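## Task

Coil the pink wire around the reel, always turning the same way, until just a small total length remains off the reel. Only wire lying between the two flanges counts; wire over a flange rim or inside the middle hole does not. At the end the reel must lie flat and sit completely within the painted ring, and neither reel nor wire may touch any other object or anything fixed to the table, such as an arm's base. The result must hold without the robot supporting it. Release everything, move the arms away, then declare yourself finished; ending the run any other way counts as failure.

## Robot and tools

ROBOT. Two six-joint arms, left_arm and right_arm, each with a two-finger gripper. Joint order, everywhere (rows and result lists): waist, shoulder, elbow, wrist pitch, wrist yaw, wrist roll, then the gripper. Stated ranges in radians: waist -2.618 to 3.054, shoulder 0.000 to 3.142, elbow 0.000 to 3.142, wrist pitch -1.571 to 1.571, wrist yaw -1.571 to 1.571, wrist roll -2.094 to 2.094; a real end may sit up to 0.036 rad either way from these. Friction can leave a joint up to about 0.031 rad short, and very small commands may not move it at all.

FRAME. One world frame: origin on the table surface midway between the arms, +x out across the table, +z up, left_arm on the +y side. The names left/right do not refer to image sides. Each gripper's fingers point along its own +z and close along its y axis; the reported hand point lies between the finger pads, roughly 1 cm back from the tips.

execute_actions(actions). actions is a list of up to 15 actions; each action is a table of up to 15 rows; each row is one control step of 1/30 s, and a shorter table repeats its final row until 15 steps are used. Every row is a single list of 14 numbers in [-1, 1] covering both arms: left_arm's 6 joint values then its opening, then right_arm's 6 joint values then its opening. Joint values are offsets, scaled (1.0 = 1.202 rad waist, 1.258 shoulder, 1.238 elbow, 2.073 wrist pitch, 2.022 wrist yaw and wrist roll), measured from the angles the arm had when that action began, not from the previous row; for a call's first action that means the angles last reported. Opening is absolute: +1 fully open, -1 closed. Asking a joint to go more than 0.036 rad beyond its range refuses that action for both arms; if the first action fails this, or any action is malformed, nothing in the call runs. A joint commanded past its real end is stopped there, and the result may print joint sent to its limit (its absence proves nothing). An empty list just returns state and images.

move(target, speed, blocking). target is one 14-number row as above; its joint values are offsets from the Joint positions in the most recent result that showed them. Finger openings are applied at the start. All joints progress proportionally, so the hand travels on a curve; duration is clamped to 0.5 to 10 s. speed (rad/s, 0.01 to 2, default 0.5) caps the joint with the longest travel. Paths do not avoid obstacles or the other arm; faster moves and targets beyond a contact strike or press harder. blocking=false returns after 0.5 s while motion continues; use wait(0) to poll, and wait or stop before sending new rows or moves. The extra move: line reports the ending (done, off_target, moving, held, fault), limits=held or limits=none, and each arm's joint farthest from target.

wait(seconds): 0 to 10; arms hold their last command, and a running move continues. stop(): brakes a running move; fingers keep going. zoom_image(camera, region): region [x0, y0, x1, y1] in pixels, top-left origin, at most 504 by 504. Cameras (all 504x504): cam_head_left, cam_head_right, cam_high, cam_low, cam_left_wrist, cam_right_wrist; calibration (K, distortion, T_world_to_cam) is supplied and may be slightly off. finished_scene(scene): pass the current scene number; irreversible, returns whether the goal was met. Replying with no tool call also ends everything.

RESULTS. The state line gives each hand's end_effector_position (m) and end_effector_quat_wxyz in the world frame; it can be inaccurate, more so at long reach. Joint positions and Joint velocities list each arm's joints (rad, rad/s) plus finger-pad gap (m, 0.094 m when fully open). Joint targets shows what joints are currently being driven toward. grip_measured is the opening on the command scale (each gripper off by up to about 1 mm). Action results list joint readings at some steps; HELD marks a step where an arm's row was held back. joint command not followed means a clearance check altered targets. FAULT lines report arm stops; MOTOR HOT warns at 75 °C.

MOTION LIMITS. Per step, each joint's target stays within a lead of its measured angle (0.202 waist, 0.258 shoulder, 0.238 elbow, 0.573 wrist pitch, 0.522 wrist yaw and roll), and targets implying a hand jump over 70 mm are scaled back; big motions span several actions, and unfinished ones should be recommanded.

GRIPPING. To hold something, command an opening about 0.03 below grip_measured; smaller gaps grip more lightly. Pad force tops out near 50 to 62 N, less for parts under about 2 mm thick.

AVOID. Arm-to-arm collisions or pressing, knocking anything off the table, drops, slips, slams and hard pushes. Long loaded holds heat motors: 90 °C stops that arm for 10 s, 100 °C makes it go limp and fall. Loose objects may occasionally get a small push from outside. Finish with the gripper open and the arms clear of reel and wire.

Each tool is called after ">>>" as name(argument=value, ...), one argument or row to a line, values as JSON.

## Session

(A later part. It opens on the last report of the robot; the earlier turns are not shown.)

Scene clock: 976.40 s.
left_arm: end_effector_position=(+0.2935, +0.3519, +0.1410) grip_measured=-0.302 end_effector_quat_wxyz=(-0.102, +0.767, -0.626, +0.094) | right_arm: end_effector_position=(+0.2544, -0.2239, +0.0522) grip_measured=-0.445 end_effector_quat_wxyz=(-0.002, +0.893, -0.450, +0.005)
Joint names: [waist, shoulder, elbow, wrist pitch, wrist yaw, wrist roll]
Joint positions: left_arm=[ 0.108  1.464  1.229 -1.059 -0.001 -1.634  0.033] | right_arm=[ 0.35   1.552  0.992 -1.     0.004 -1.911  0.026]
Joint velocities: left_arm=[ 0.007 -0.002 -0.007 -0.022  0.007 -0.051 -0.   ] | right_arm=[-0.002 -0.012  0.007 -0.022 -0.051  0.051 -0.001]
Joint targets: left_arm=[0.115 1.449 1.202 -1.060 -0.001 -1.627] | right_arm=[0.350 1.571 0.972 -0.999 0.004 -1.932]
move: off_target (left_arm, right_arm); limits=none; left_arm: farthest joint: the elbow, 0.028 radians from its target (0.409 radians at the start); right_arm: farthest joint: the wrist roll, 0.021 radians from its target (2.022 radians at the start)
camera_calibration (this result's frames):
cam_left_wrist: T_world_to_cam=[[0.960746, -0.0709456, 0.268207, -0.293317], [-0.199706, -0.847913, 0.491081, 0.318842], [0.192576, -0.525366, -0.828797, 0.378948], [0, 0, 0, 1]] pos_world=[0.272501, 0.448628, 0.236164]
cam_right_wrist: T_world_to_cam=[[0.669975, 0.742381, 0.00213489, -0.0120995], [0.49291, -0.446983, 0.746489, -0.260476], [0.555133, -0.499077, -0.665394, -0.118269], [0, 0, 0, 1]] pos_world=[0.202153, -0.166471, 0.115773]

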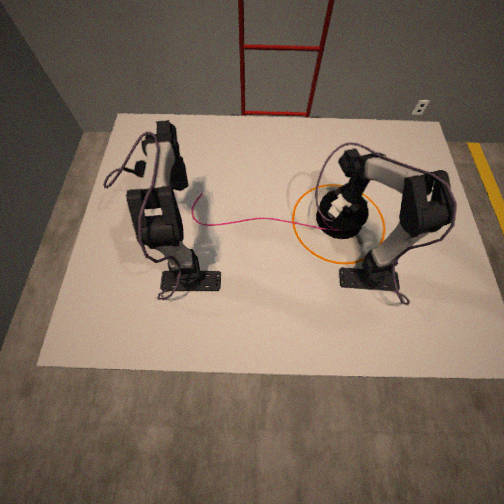

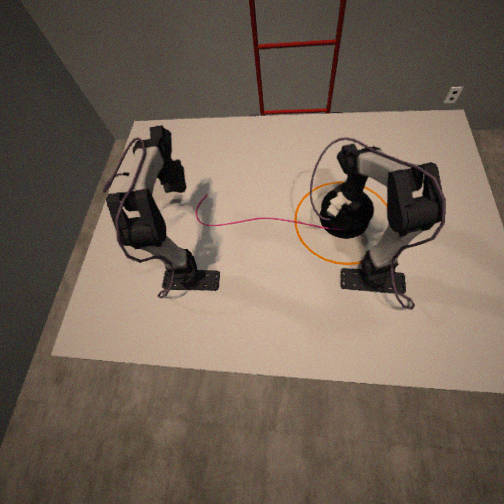

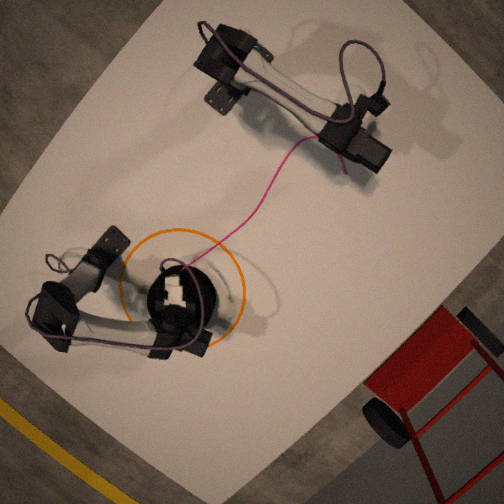

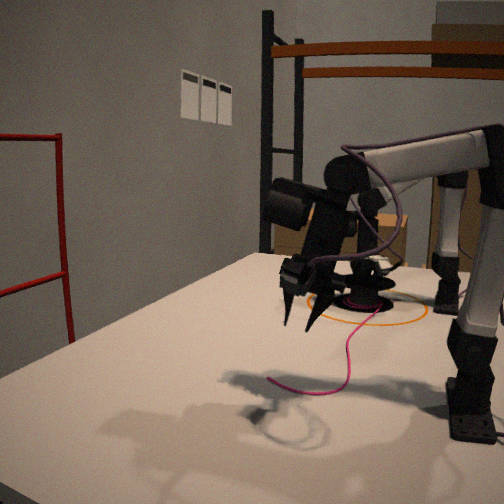

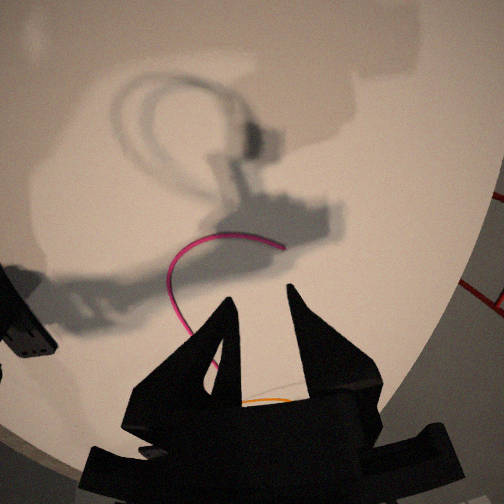

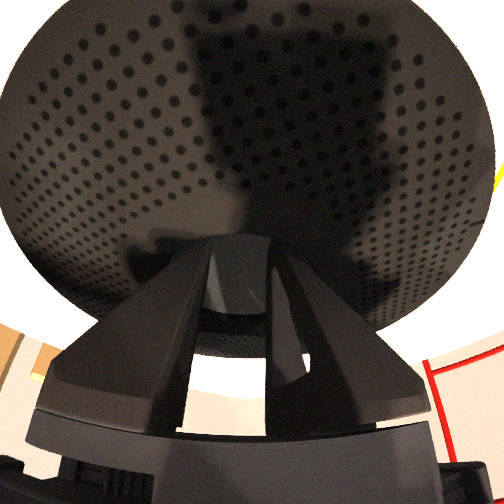

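>>> move(
  target=[0,0,0,0,0,0,-0.3, 0,0,0,0,0,1,-0.8],
  speed=1.5,
)

>>> move(
  target=[0,0,0,0,0,0,-0.3, 0,0,0,0,0,0.985,-0.7],
  speed=1.5,
)

>>> execute_actions(
  actions=[
    [[0,0,0,0,0,0,-0.3, 0,0,0,0,0,0,-0.66],[0,0,0,0,0,0,-0.3, 0,0.005,-0.005,0,0,0,-0.62],[0,0,0,0,0,0,-0.3, 0,0.005,-0.005,0,0,0,-0.59],[0,0,0,0,0,0,-0.3, 0,0.01,-0.01,0,0,0,-0.56],[0,0,0,0,0,0,-0.3, 0,0.015,-0.015,0,0,0,-0.53],[0,0,0,0,0,0,-0.3, 0,0.015,-0.015,0,0,0,-0.5],[0,0,0,0,0,0,-0.3, 0,0.015,-0.015,0,0,0,-0.48],[0,0,0,0,0,0,-0.3, 0,0.015,-0.015,0,0,0,-0.465],[0,0,0,0,0,0,-0.3, 0,0.015,-0.015,0,0,0,-0.45],[0,0,0,0,0,0,-0.3, 0,0.015,-0.015,0,0,0,-0.44]],
  ],
)

>>> move(
  target=[0,0,0,0,0,0,-0.3, 0,0.015,-0.015,0,0,-1,-0.44],
  speed=1.0,
)

>>> move(
  target=[0,0,0,0,0,0,-0.3, 0,0.015,-0.015,0,0,-1,-0.44],
  speed=1.0,
)

Scene clock: 988.43 s.
left_arm: end_effector_position=(+0.2935, +0.3519, +0.1410) grip_measured=-0.302 end_effector_quat_wxyz=(-0.102, +0.767, -0.626, +0.094) | right_arm: end_effector_position=(+0.2544, -0.2239, +0.0522) grip_measured=-0.798 end_effector_quat_wxyz=(+0.006, -0.098, +0.995, -0.001)
Joint names: [waist, shoulder, elbow, wrist pitch, wrist yaw, wrist roll]
Joint positions: left_arm=[ 0.108  1.464  1.229 -1.059 -0.001 -1.634  0.033] | right_arm=[ 0.35   1.552  0.992 -1.     0.004  0.103  0.01 ]
Joint velocities: left_arm=[ 0.012  0.012 -0.002 -0.022 -0.095 -0.022  0.   ] | right_arm=[-0.002  0.002 -0.022  0.022 -0.081  0.022 -0.   ]
Joint targets: left_arm=[0.108 1.464 1.229 -1.059 -0.001 -1.634] | right_arm=[0.350 1.552 0.992 -1.000 0.004 0.111]
move: done; limits=none; left_arm: farthest joint: the waist, 0.000 radians from its target (0.000 radians at the start); right_arm: farthest joint: the wrist roll, 0.008 radians from its target (2.023 radians at the start)
camera_calibration (this result's frames):
cam_left_wrist: T_world_to_cam=[[0.960746, -0.0709456, 0.268207, -0.293317], [-0.199706, -0.847913, 0.491081, 0.318842], [0.192576, -0.525366, -0.828797, 0.378948], [0, 0, 0, 1]] pos_world=[0.272501, 0.448628, 0.236164]
cam_right_wrist: T_world_to_cam=[[0.383911, -0.92337, -0.000456375, -0.312164], [-0.627087, -0.261088, 0.73389, 0.0666995], [-0.677771, -0.281463, -0.679268, 0.244796], [0, 0, 0, 1]] pos_world=[0.327585, -0.201927, 0.117189]

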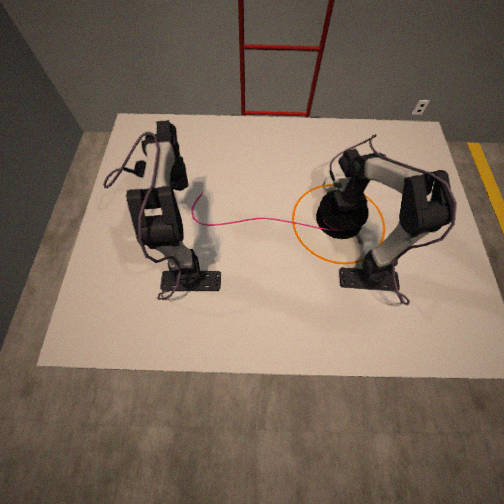

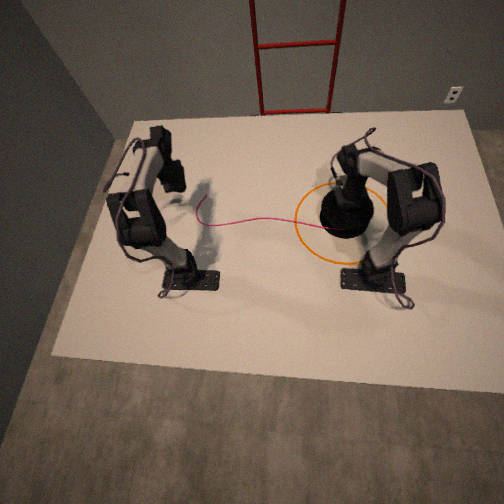

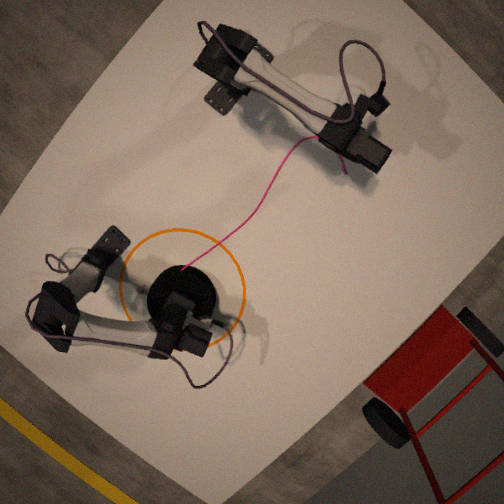

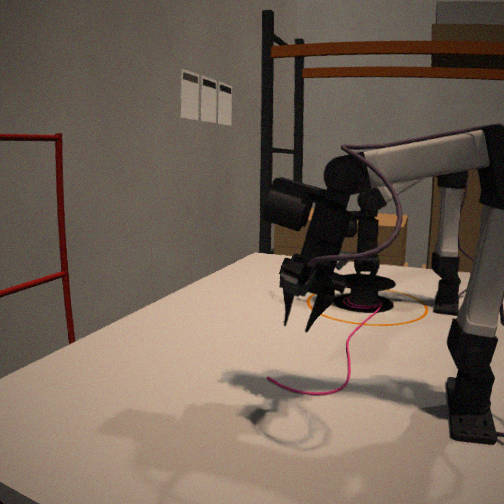

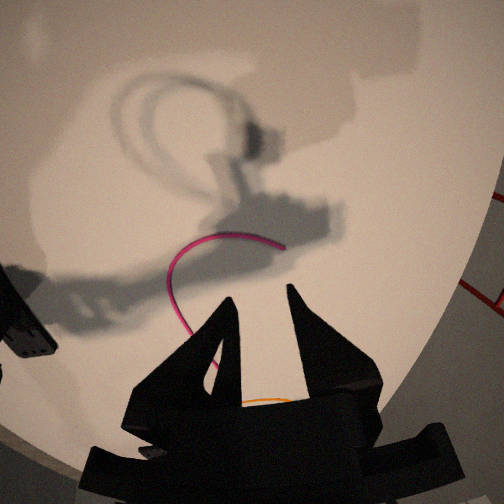

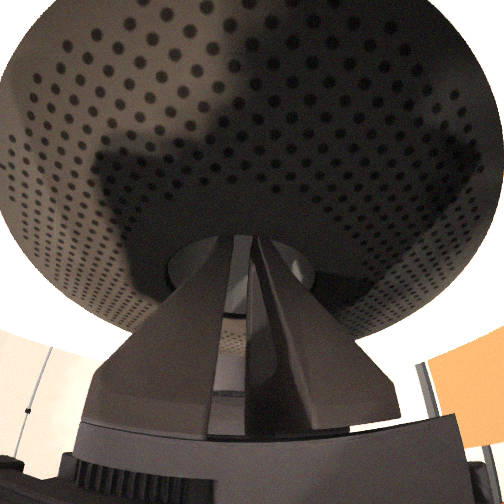

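Scene clock: 990.83 s.
left_arm: end_effector_position=(+0.2935, +0.3519, +0.1410) grip_measured=-0.302 end_effector_quat_wxyz=(-0.102, +0.767, -0.626, +0.094) | right_arm: end_effector_position=(+0.2544, -0.2239, +0.0522) grip_measured=-0.702 end_effector_quat_wxyz=(+0.004, +0.780, +0.626, +0.004)
Joint names: [waist, shoulder, elbow, wrist pitch, wrist yaw, wrist roll]
Joint positions: left_arm=[ 0.108  1.464  1.229 -1.059 -0.001 -1.634  0.033] | right_arm=[ 0.35   1.552  0.992 -1.     0.004  2.086  0.014]
Joint velocities: left_arm=[ 0.012  0.002 -0.002  0.022 -0.095 -0.037 -0.001] | right_arm=[-0.017  0.002 -0.002  0.007  0.007 -0.007 -0.001]
Joint targets: left_arm=[0.108 1.464 1.229 -1.059 -0.001 -1.634] | right_arm=[0.350 1.552 0.992 -1.000 0.004 2.094]
move: done; limits=none; left_arm: farthest joint: the waist, 0.000 radians from its target (0.000 radians at the start); right_arm: farthest joint: the wrist roll, 0.009 radians from its target (1.992 radians at the start)
camera_calibration (this result's frames):
cam_left_wrist: T_world_to_cam=[[0.960746, -0.0709456, 0.268207, -0.293317], [-0.199706, -0.847913, 0.491081, 0.318842], [0.192576, -0.525366, -0.828797, 0.378948], [0, 0, 0, 1]] pos_world=[0.272501, 0.448628, 0.236164]
cam_right_wrist: T_world_to_cam=[[-0.999696, 0.0184895, -0.0162808, 0.251498], [0.000367617, 0.67198, 0.740569, 0.115661], [0.0246332, 0.740338, -0.671783, 0.294517], [0, 0, 0, 1]] pos_world=[0.244124, -0.300414, 0.116291]

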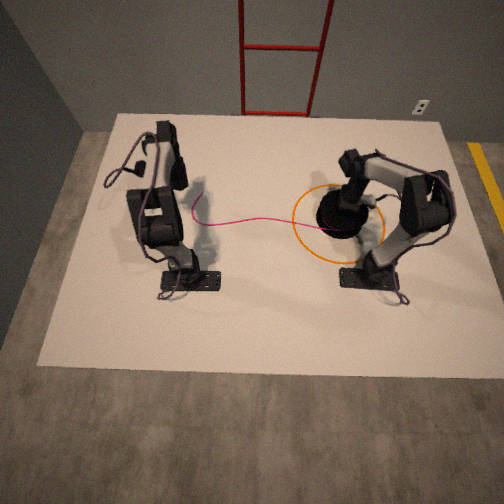

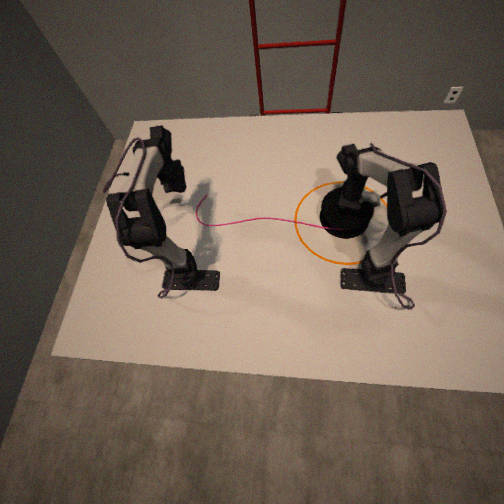

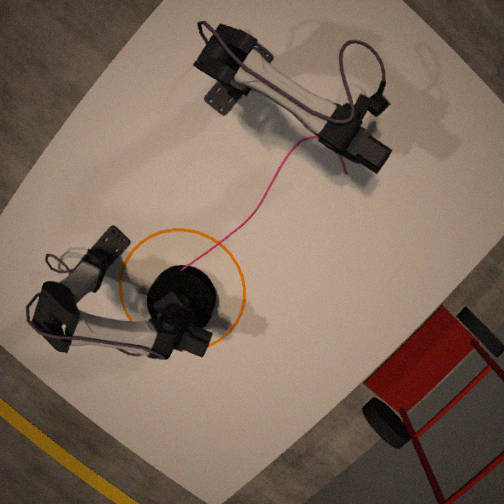

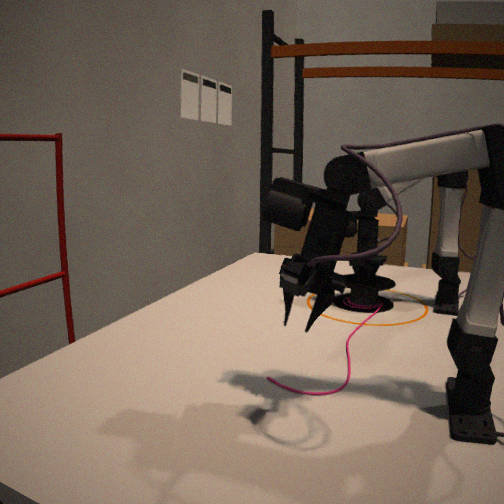

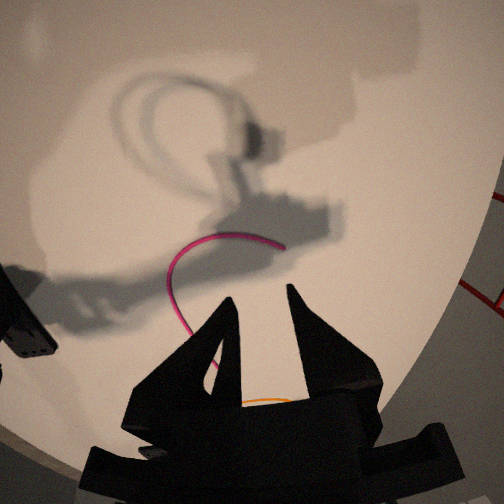

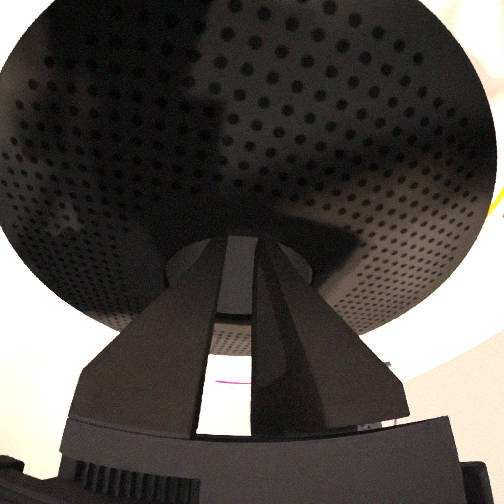

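Scene clock: 991.33 s.
left_arm: end_effector_position=(+0.2935, +0.3519, +0.1410) grip_measured=-0.302 end_effector_quat_wxyz=(-0.102, +0.767, -0.626, +0.094) | right_arm: end_effector_position=(+0.2544, -0.2239, +0.0522) grip_measured=-0.447 end_effector_quat_wxyz=(+0.004, +0.780, +0.626, +0.004)
Joint names: [waist, shoulder, elbow, wrist pitch, wrist yaw, wrist roll]
Joint positions: left_arm=[ 0.108  1.464  1.229 -1.059 -0.001 -1.634  0.033] | right_arm=[ 0.35   1.552  0.992 -1.     0.004  2.086  0.026]
Joint velocities: left_arm=[-0.012 -0.002  0.002  0.022 -0.037  0.022 -0.001] | right_arm=[-0.017  0.017  0.002  0.066 -0.007  0.007  0.001]
Joint targets: left_arm=[0.108 1.464 1.229 -1.059 -0.001 -1.634] | right_arm=[0.350 1.571 0.974 -1.000 0.004 2.086]
Step readings (joint positions):
0: left_arm=[0.108 1.464 1.229 -1.059 -0.001 -1.634] | right_arm=[0.350 1.552 0.992 -1.000 0.004 2.086]
1: left_arm=[0.108 1.464 1.229 -1.059 -0.001 -1.634] | right_arm=[0.350 1.552 0.992 -1.000 0.004 2.086]
2: left_arm=[0.108 1.464 1.229 -1.059 -0.001 -1.634] | right_arm=[0.350 1.552 0.992 -1.000 0.004 2.086]
4: left_arm=[0.108 1.464 1.229 -1.059 -0.001 -1.634] | right_arm=[0.350 1.552 0.992 -1.000 0.004 2.086]
8: left_arm=[0.108 1.464 1.229 -1.059 -0.001 -1.634] | right_arm=[0.350 1.552 0.992 -1.000 0.004 2.086]
15: Joint positions above
camera_calibration (this result's frames):
cam_left_wrist: T_world_to_cam=[[0.960746, -0.0709456, 0.268207, -0.293317], [-0.199706, -0.847913, 0.491081, 0.318842], [0.192576, -0.525366, -0.828797, 0.378948], [0, 0, 0, 1]] pos_world=[0.272501, 0.448628, 0.236164]
cam_right_wrist: T_world_to_cam=[[-0.999696, 0.0184895, -0.0162808, 0.251498], [0.000367617, 0.67198, 0.740569, 0.115661], [0.0246332, 0.740338, -0.671783, 0.294517], [0, 0, 0, 1]] pos_world=[0.244124, -0.300414, 0.116291]

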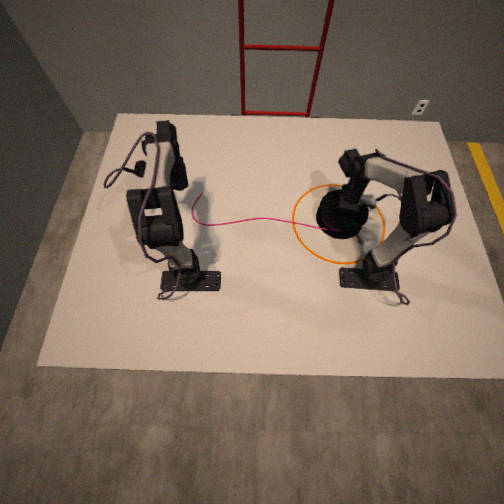

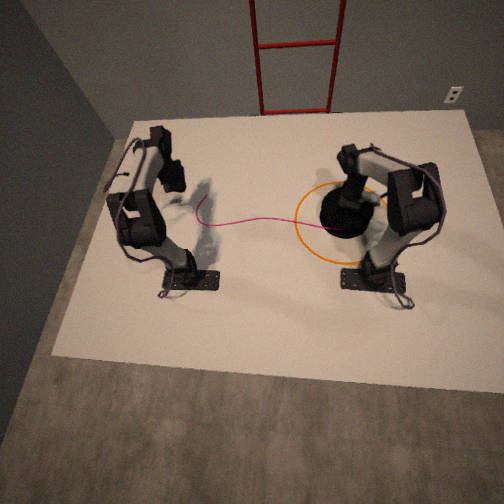

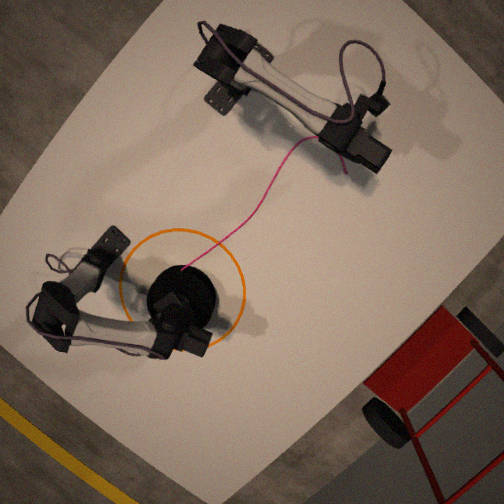

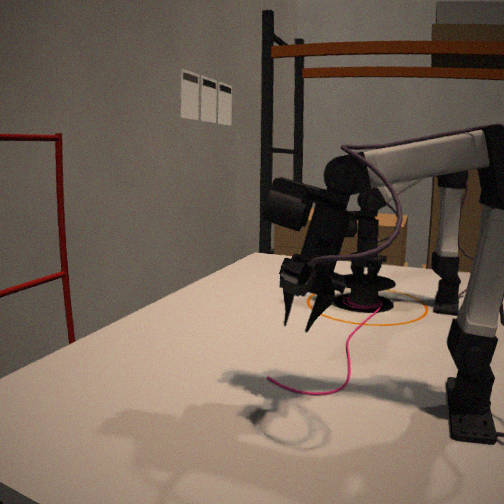

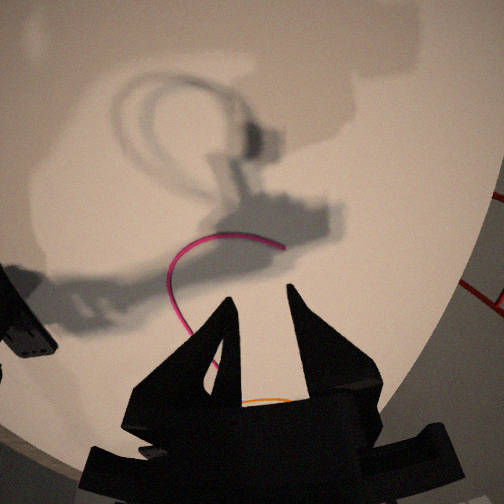

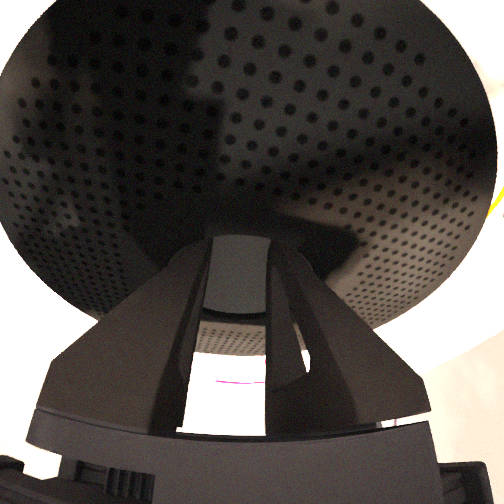

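Scene clock: 994.30 s.
left_arm: end_effector_position=(+0.2935, +0.3519, +0.1410) grip_measured=-0.302 end_effector_quat_wxyz=(-0.102, +0.767, -0.626, +0.094) | right_arm: end_effector_position=(+0.2544, -0.2239, +0.0522) grip_measured=-0.445 end_effector_quat_wxyz=(+0.006, -0.107, +0.994, -0.001)
Joint names: [waist, shoulder, elbow, wrist pitch, wrist yaw, wrist roll]
Joint positions: left_arm=[ 0.108  1.464  1.229 -1.059 -0.001 -1.634  0.033] | right_arm=[ 0.35   1.552  0.992 -1.     0.004  0.084  0.026]
Joint velocities: left_arm=[-0.012 -0.002 -0.017 -0.051  0.051 -0.007 -0.001] | right_arm=[-0.002 -0.002 -0.012 -0.007  0.022 -0.007  0.   ]
Joint targets: left_arm=[0.108 1.464 1.229 -1.059 -0.001 -1.634] | right_arm=[0.350 1.571 0.974 -1.000 0.004 0.064]
move: done; limits=none; left_arm: farthest joint: the waist, 0.000 radians from its target (0.000 radians at the start); right_arm: farthest joint: the wrist roll, 0.020 radians from its target (2.022 radians at the start)
camera_calibration (this result's frames):
cam_left_wrist: T_world_to_cam=[[0.960746, -0.0709456, 0.268207, -0.293317], [-0.199706, -0.847913, 0.491081, 0.318842], [0.192576, -0.525366, -0.828797, 0.378948], [0, 0, 0, 1]] pos_world=[0.272501, 0.448628, 0.236164]
cam_right_wrist: T_world_to_cam=[[0.400753, -0.916186, -0.000270579, -0.314849], [-0.622198, -0.272375, 0.733949, 0.0629257], [-0.672508, -0.293964, -0.679204, 0.240654], [0, 0, 0, 1]] pos_world=[0.327171, -0.200577, 0.117184]

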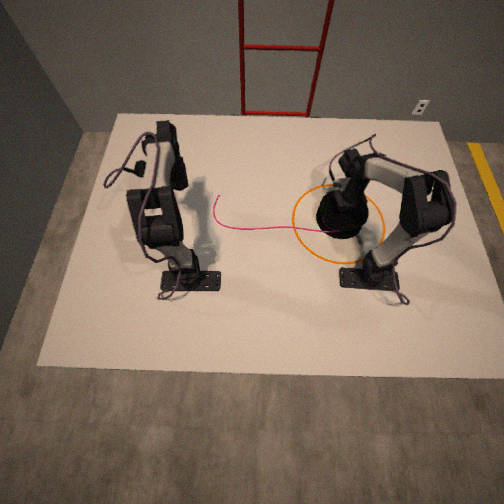

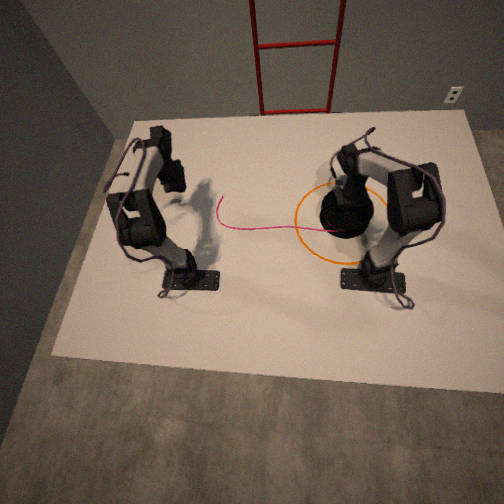

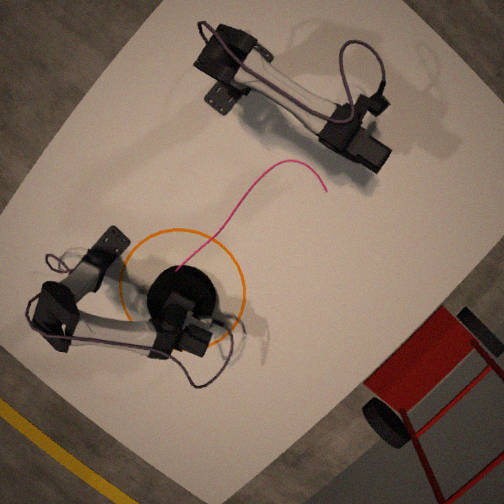

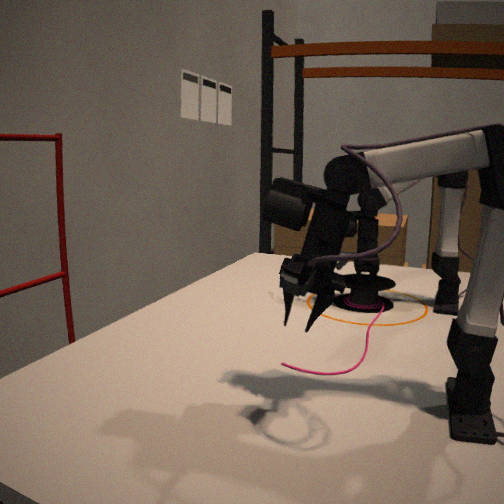

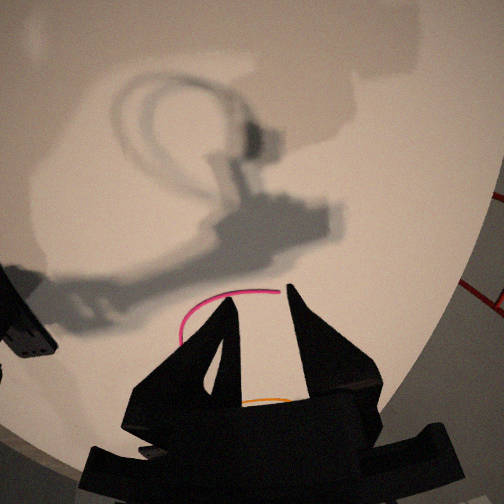

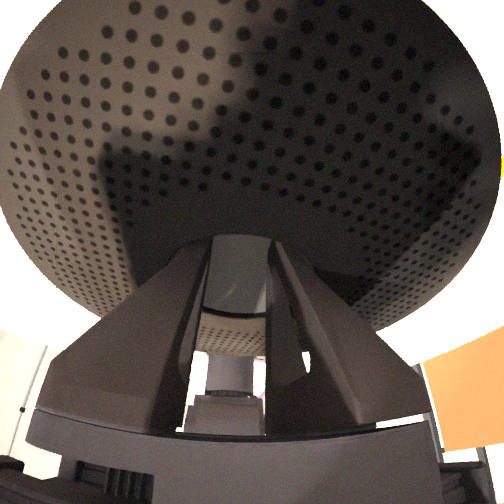

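Scene clock: 997.27 s.
left_arm: end_effector_position=(+0.2935, +0.3519, +0.1410) grip_measured=-0.302 end_effector_quat_wxyz=(-0.102, +0.767, -0.626, +0.094) | right_arm: end_effector_position=(+0.2544, -0.2239, +0.0522) grip_measured=-0.445 end_effector_quat_wxyz=(-0.002, +0.895, -0.447, +0.005)
Joint names: [waist, shoulder, elbow, wrist pitch, wrist yaw, wrist roll]
Joint positions: left_arm=[ 0.108  1.464  1.229 -1.059 -0.001 -1.634  0.033] | right_arm=[ 0.35   1.552  0.992 -1.     0.004 -1.917  0.026]
Joint velocities: left_arm=[-0.002  0.002  0.017 -0.051 -0.007  0.051  0.   ] | right_arm=[ 0.012  0.012 -0.002 -0.007 -0.007 -0.037  0.   ]
Joint targets: left_arm=[0.108 1.464 1.229 -1.059 -0.001 -1.634] | right_arm=[0.350 1.571 0.974 -1.000 0.004 -1.937]
move: off_target (right_arm); limits=none; left_arm: farthest joint: the waist, 0.000 radians from its target (0.000 radians at the start); right_arm: farthest joint: the wrist roll, 0.021 radians from its target (2.022 radians at the start)
camera_calibration (this result's frames):
cam_left_wrist: T_world_to_cam=[[0.960746, -0.0709456, 0.268207, -0.293317], [-0.199706, -0.847913, 0.491081, 0.318842], [0.192576, -0.525366, -0.828797, 0.378948], [0, 0, 0, 1]] pos_world=[0.272501, 0.448628, 0.236164]
cam_right_wrist: T_world_to_cam=[[0.665432, 0.746456, 0.00208257, -0.0100286], [0.495631, -0.443915, 0.746518, -0.260483], [0.558168, -0.495725, -0.665362, -0.118292], [0, 0, 0, 1]] pos_world=[0.201803, -0.166787, 0.115769]

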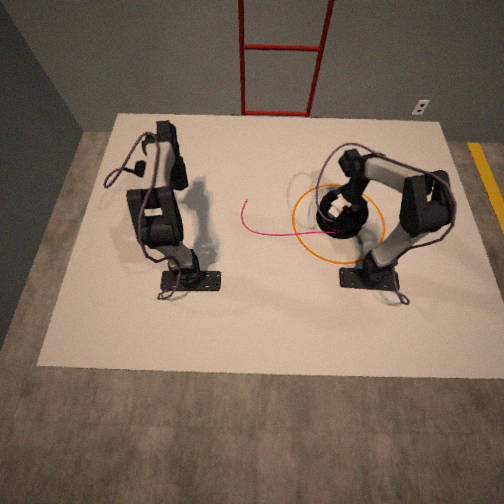

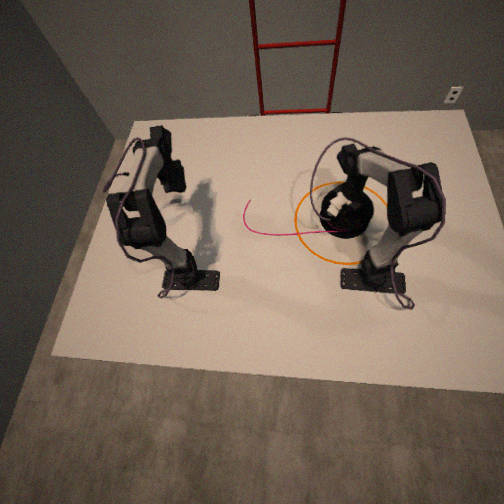

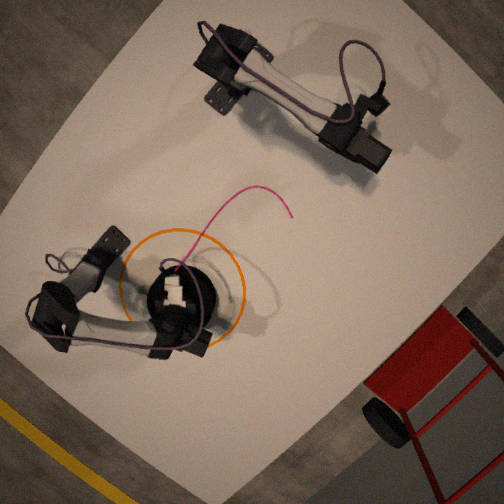

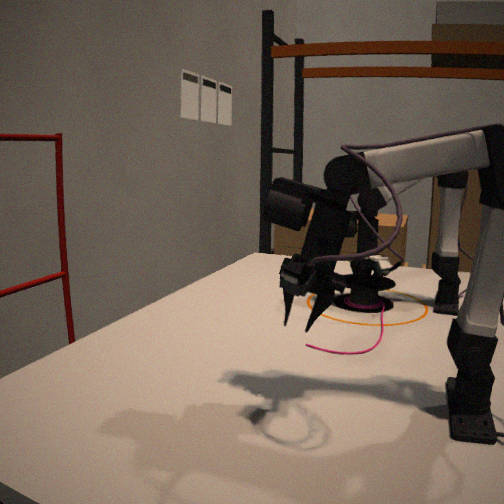

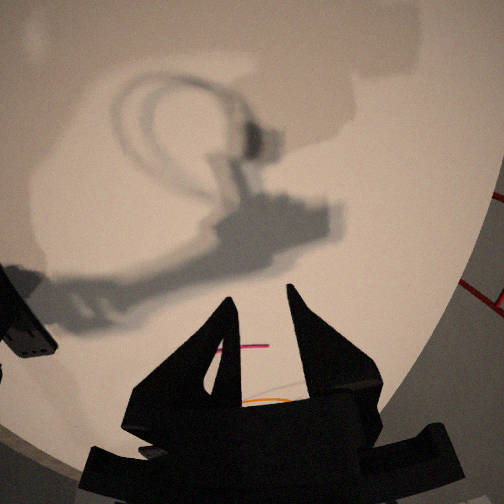

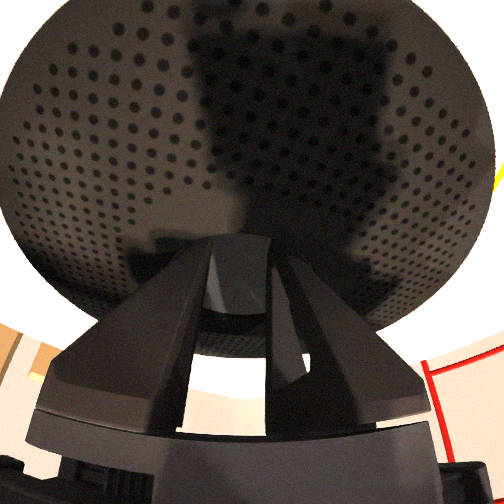

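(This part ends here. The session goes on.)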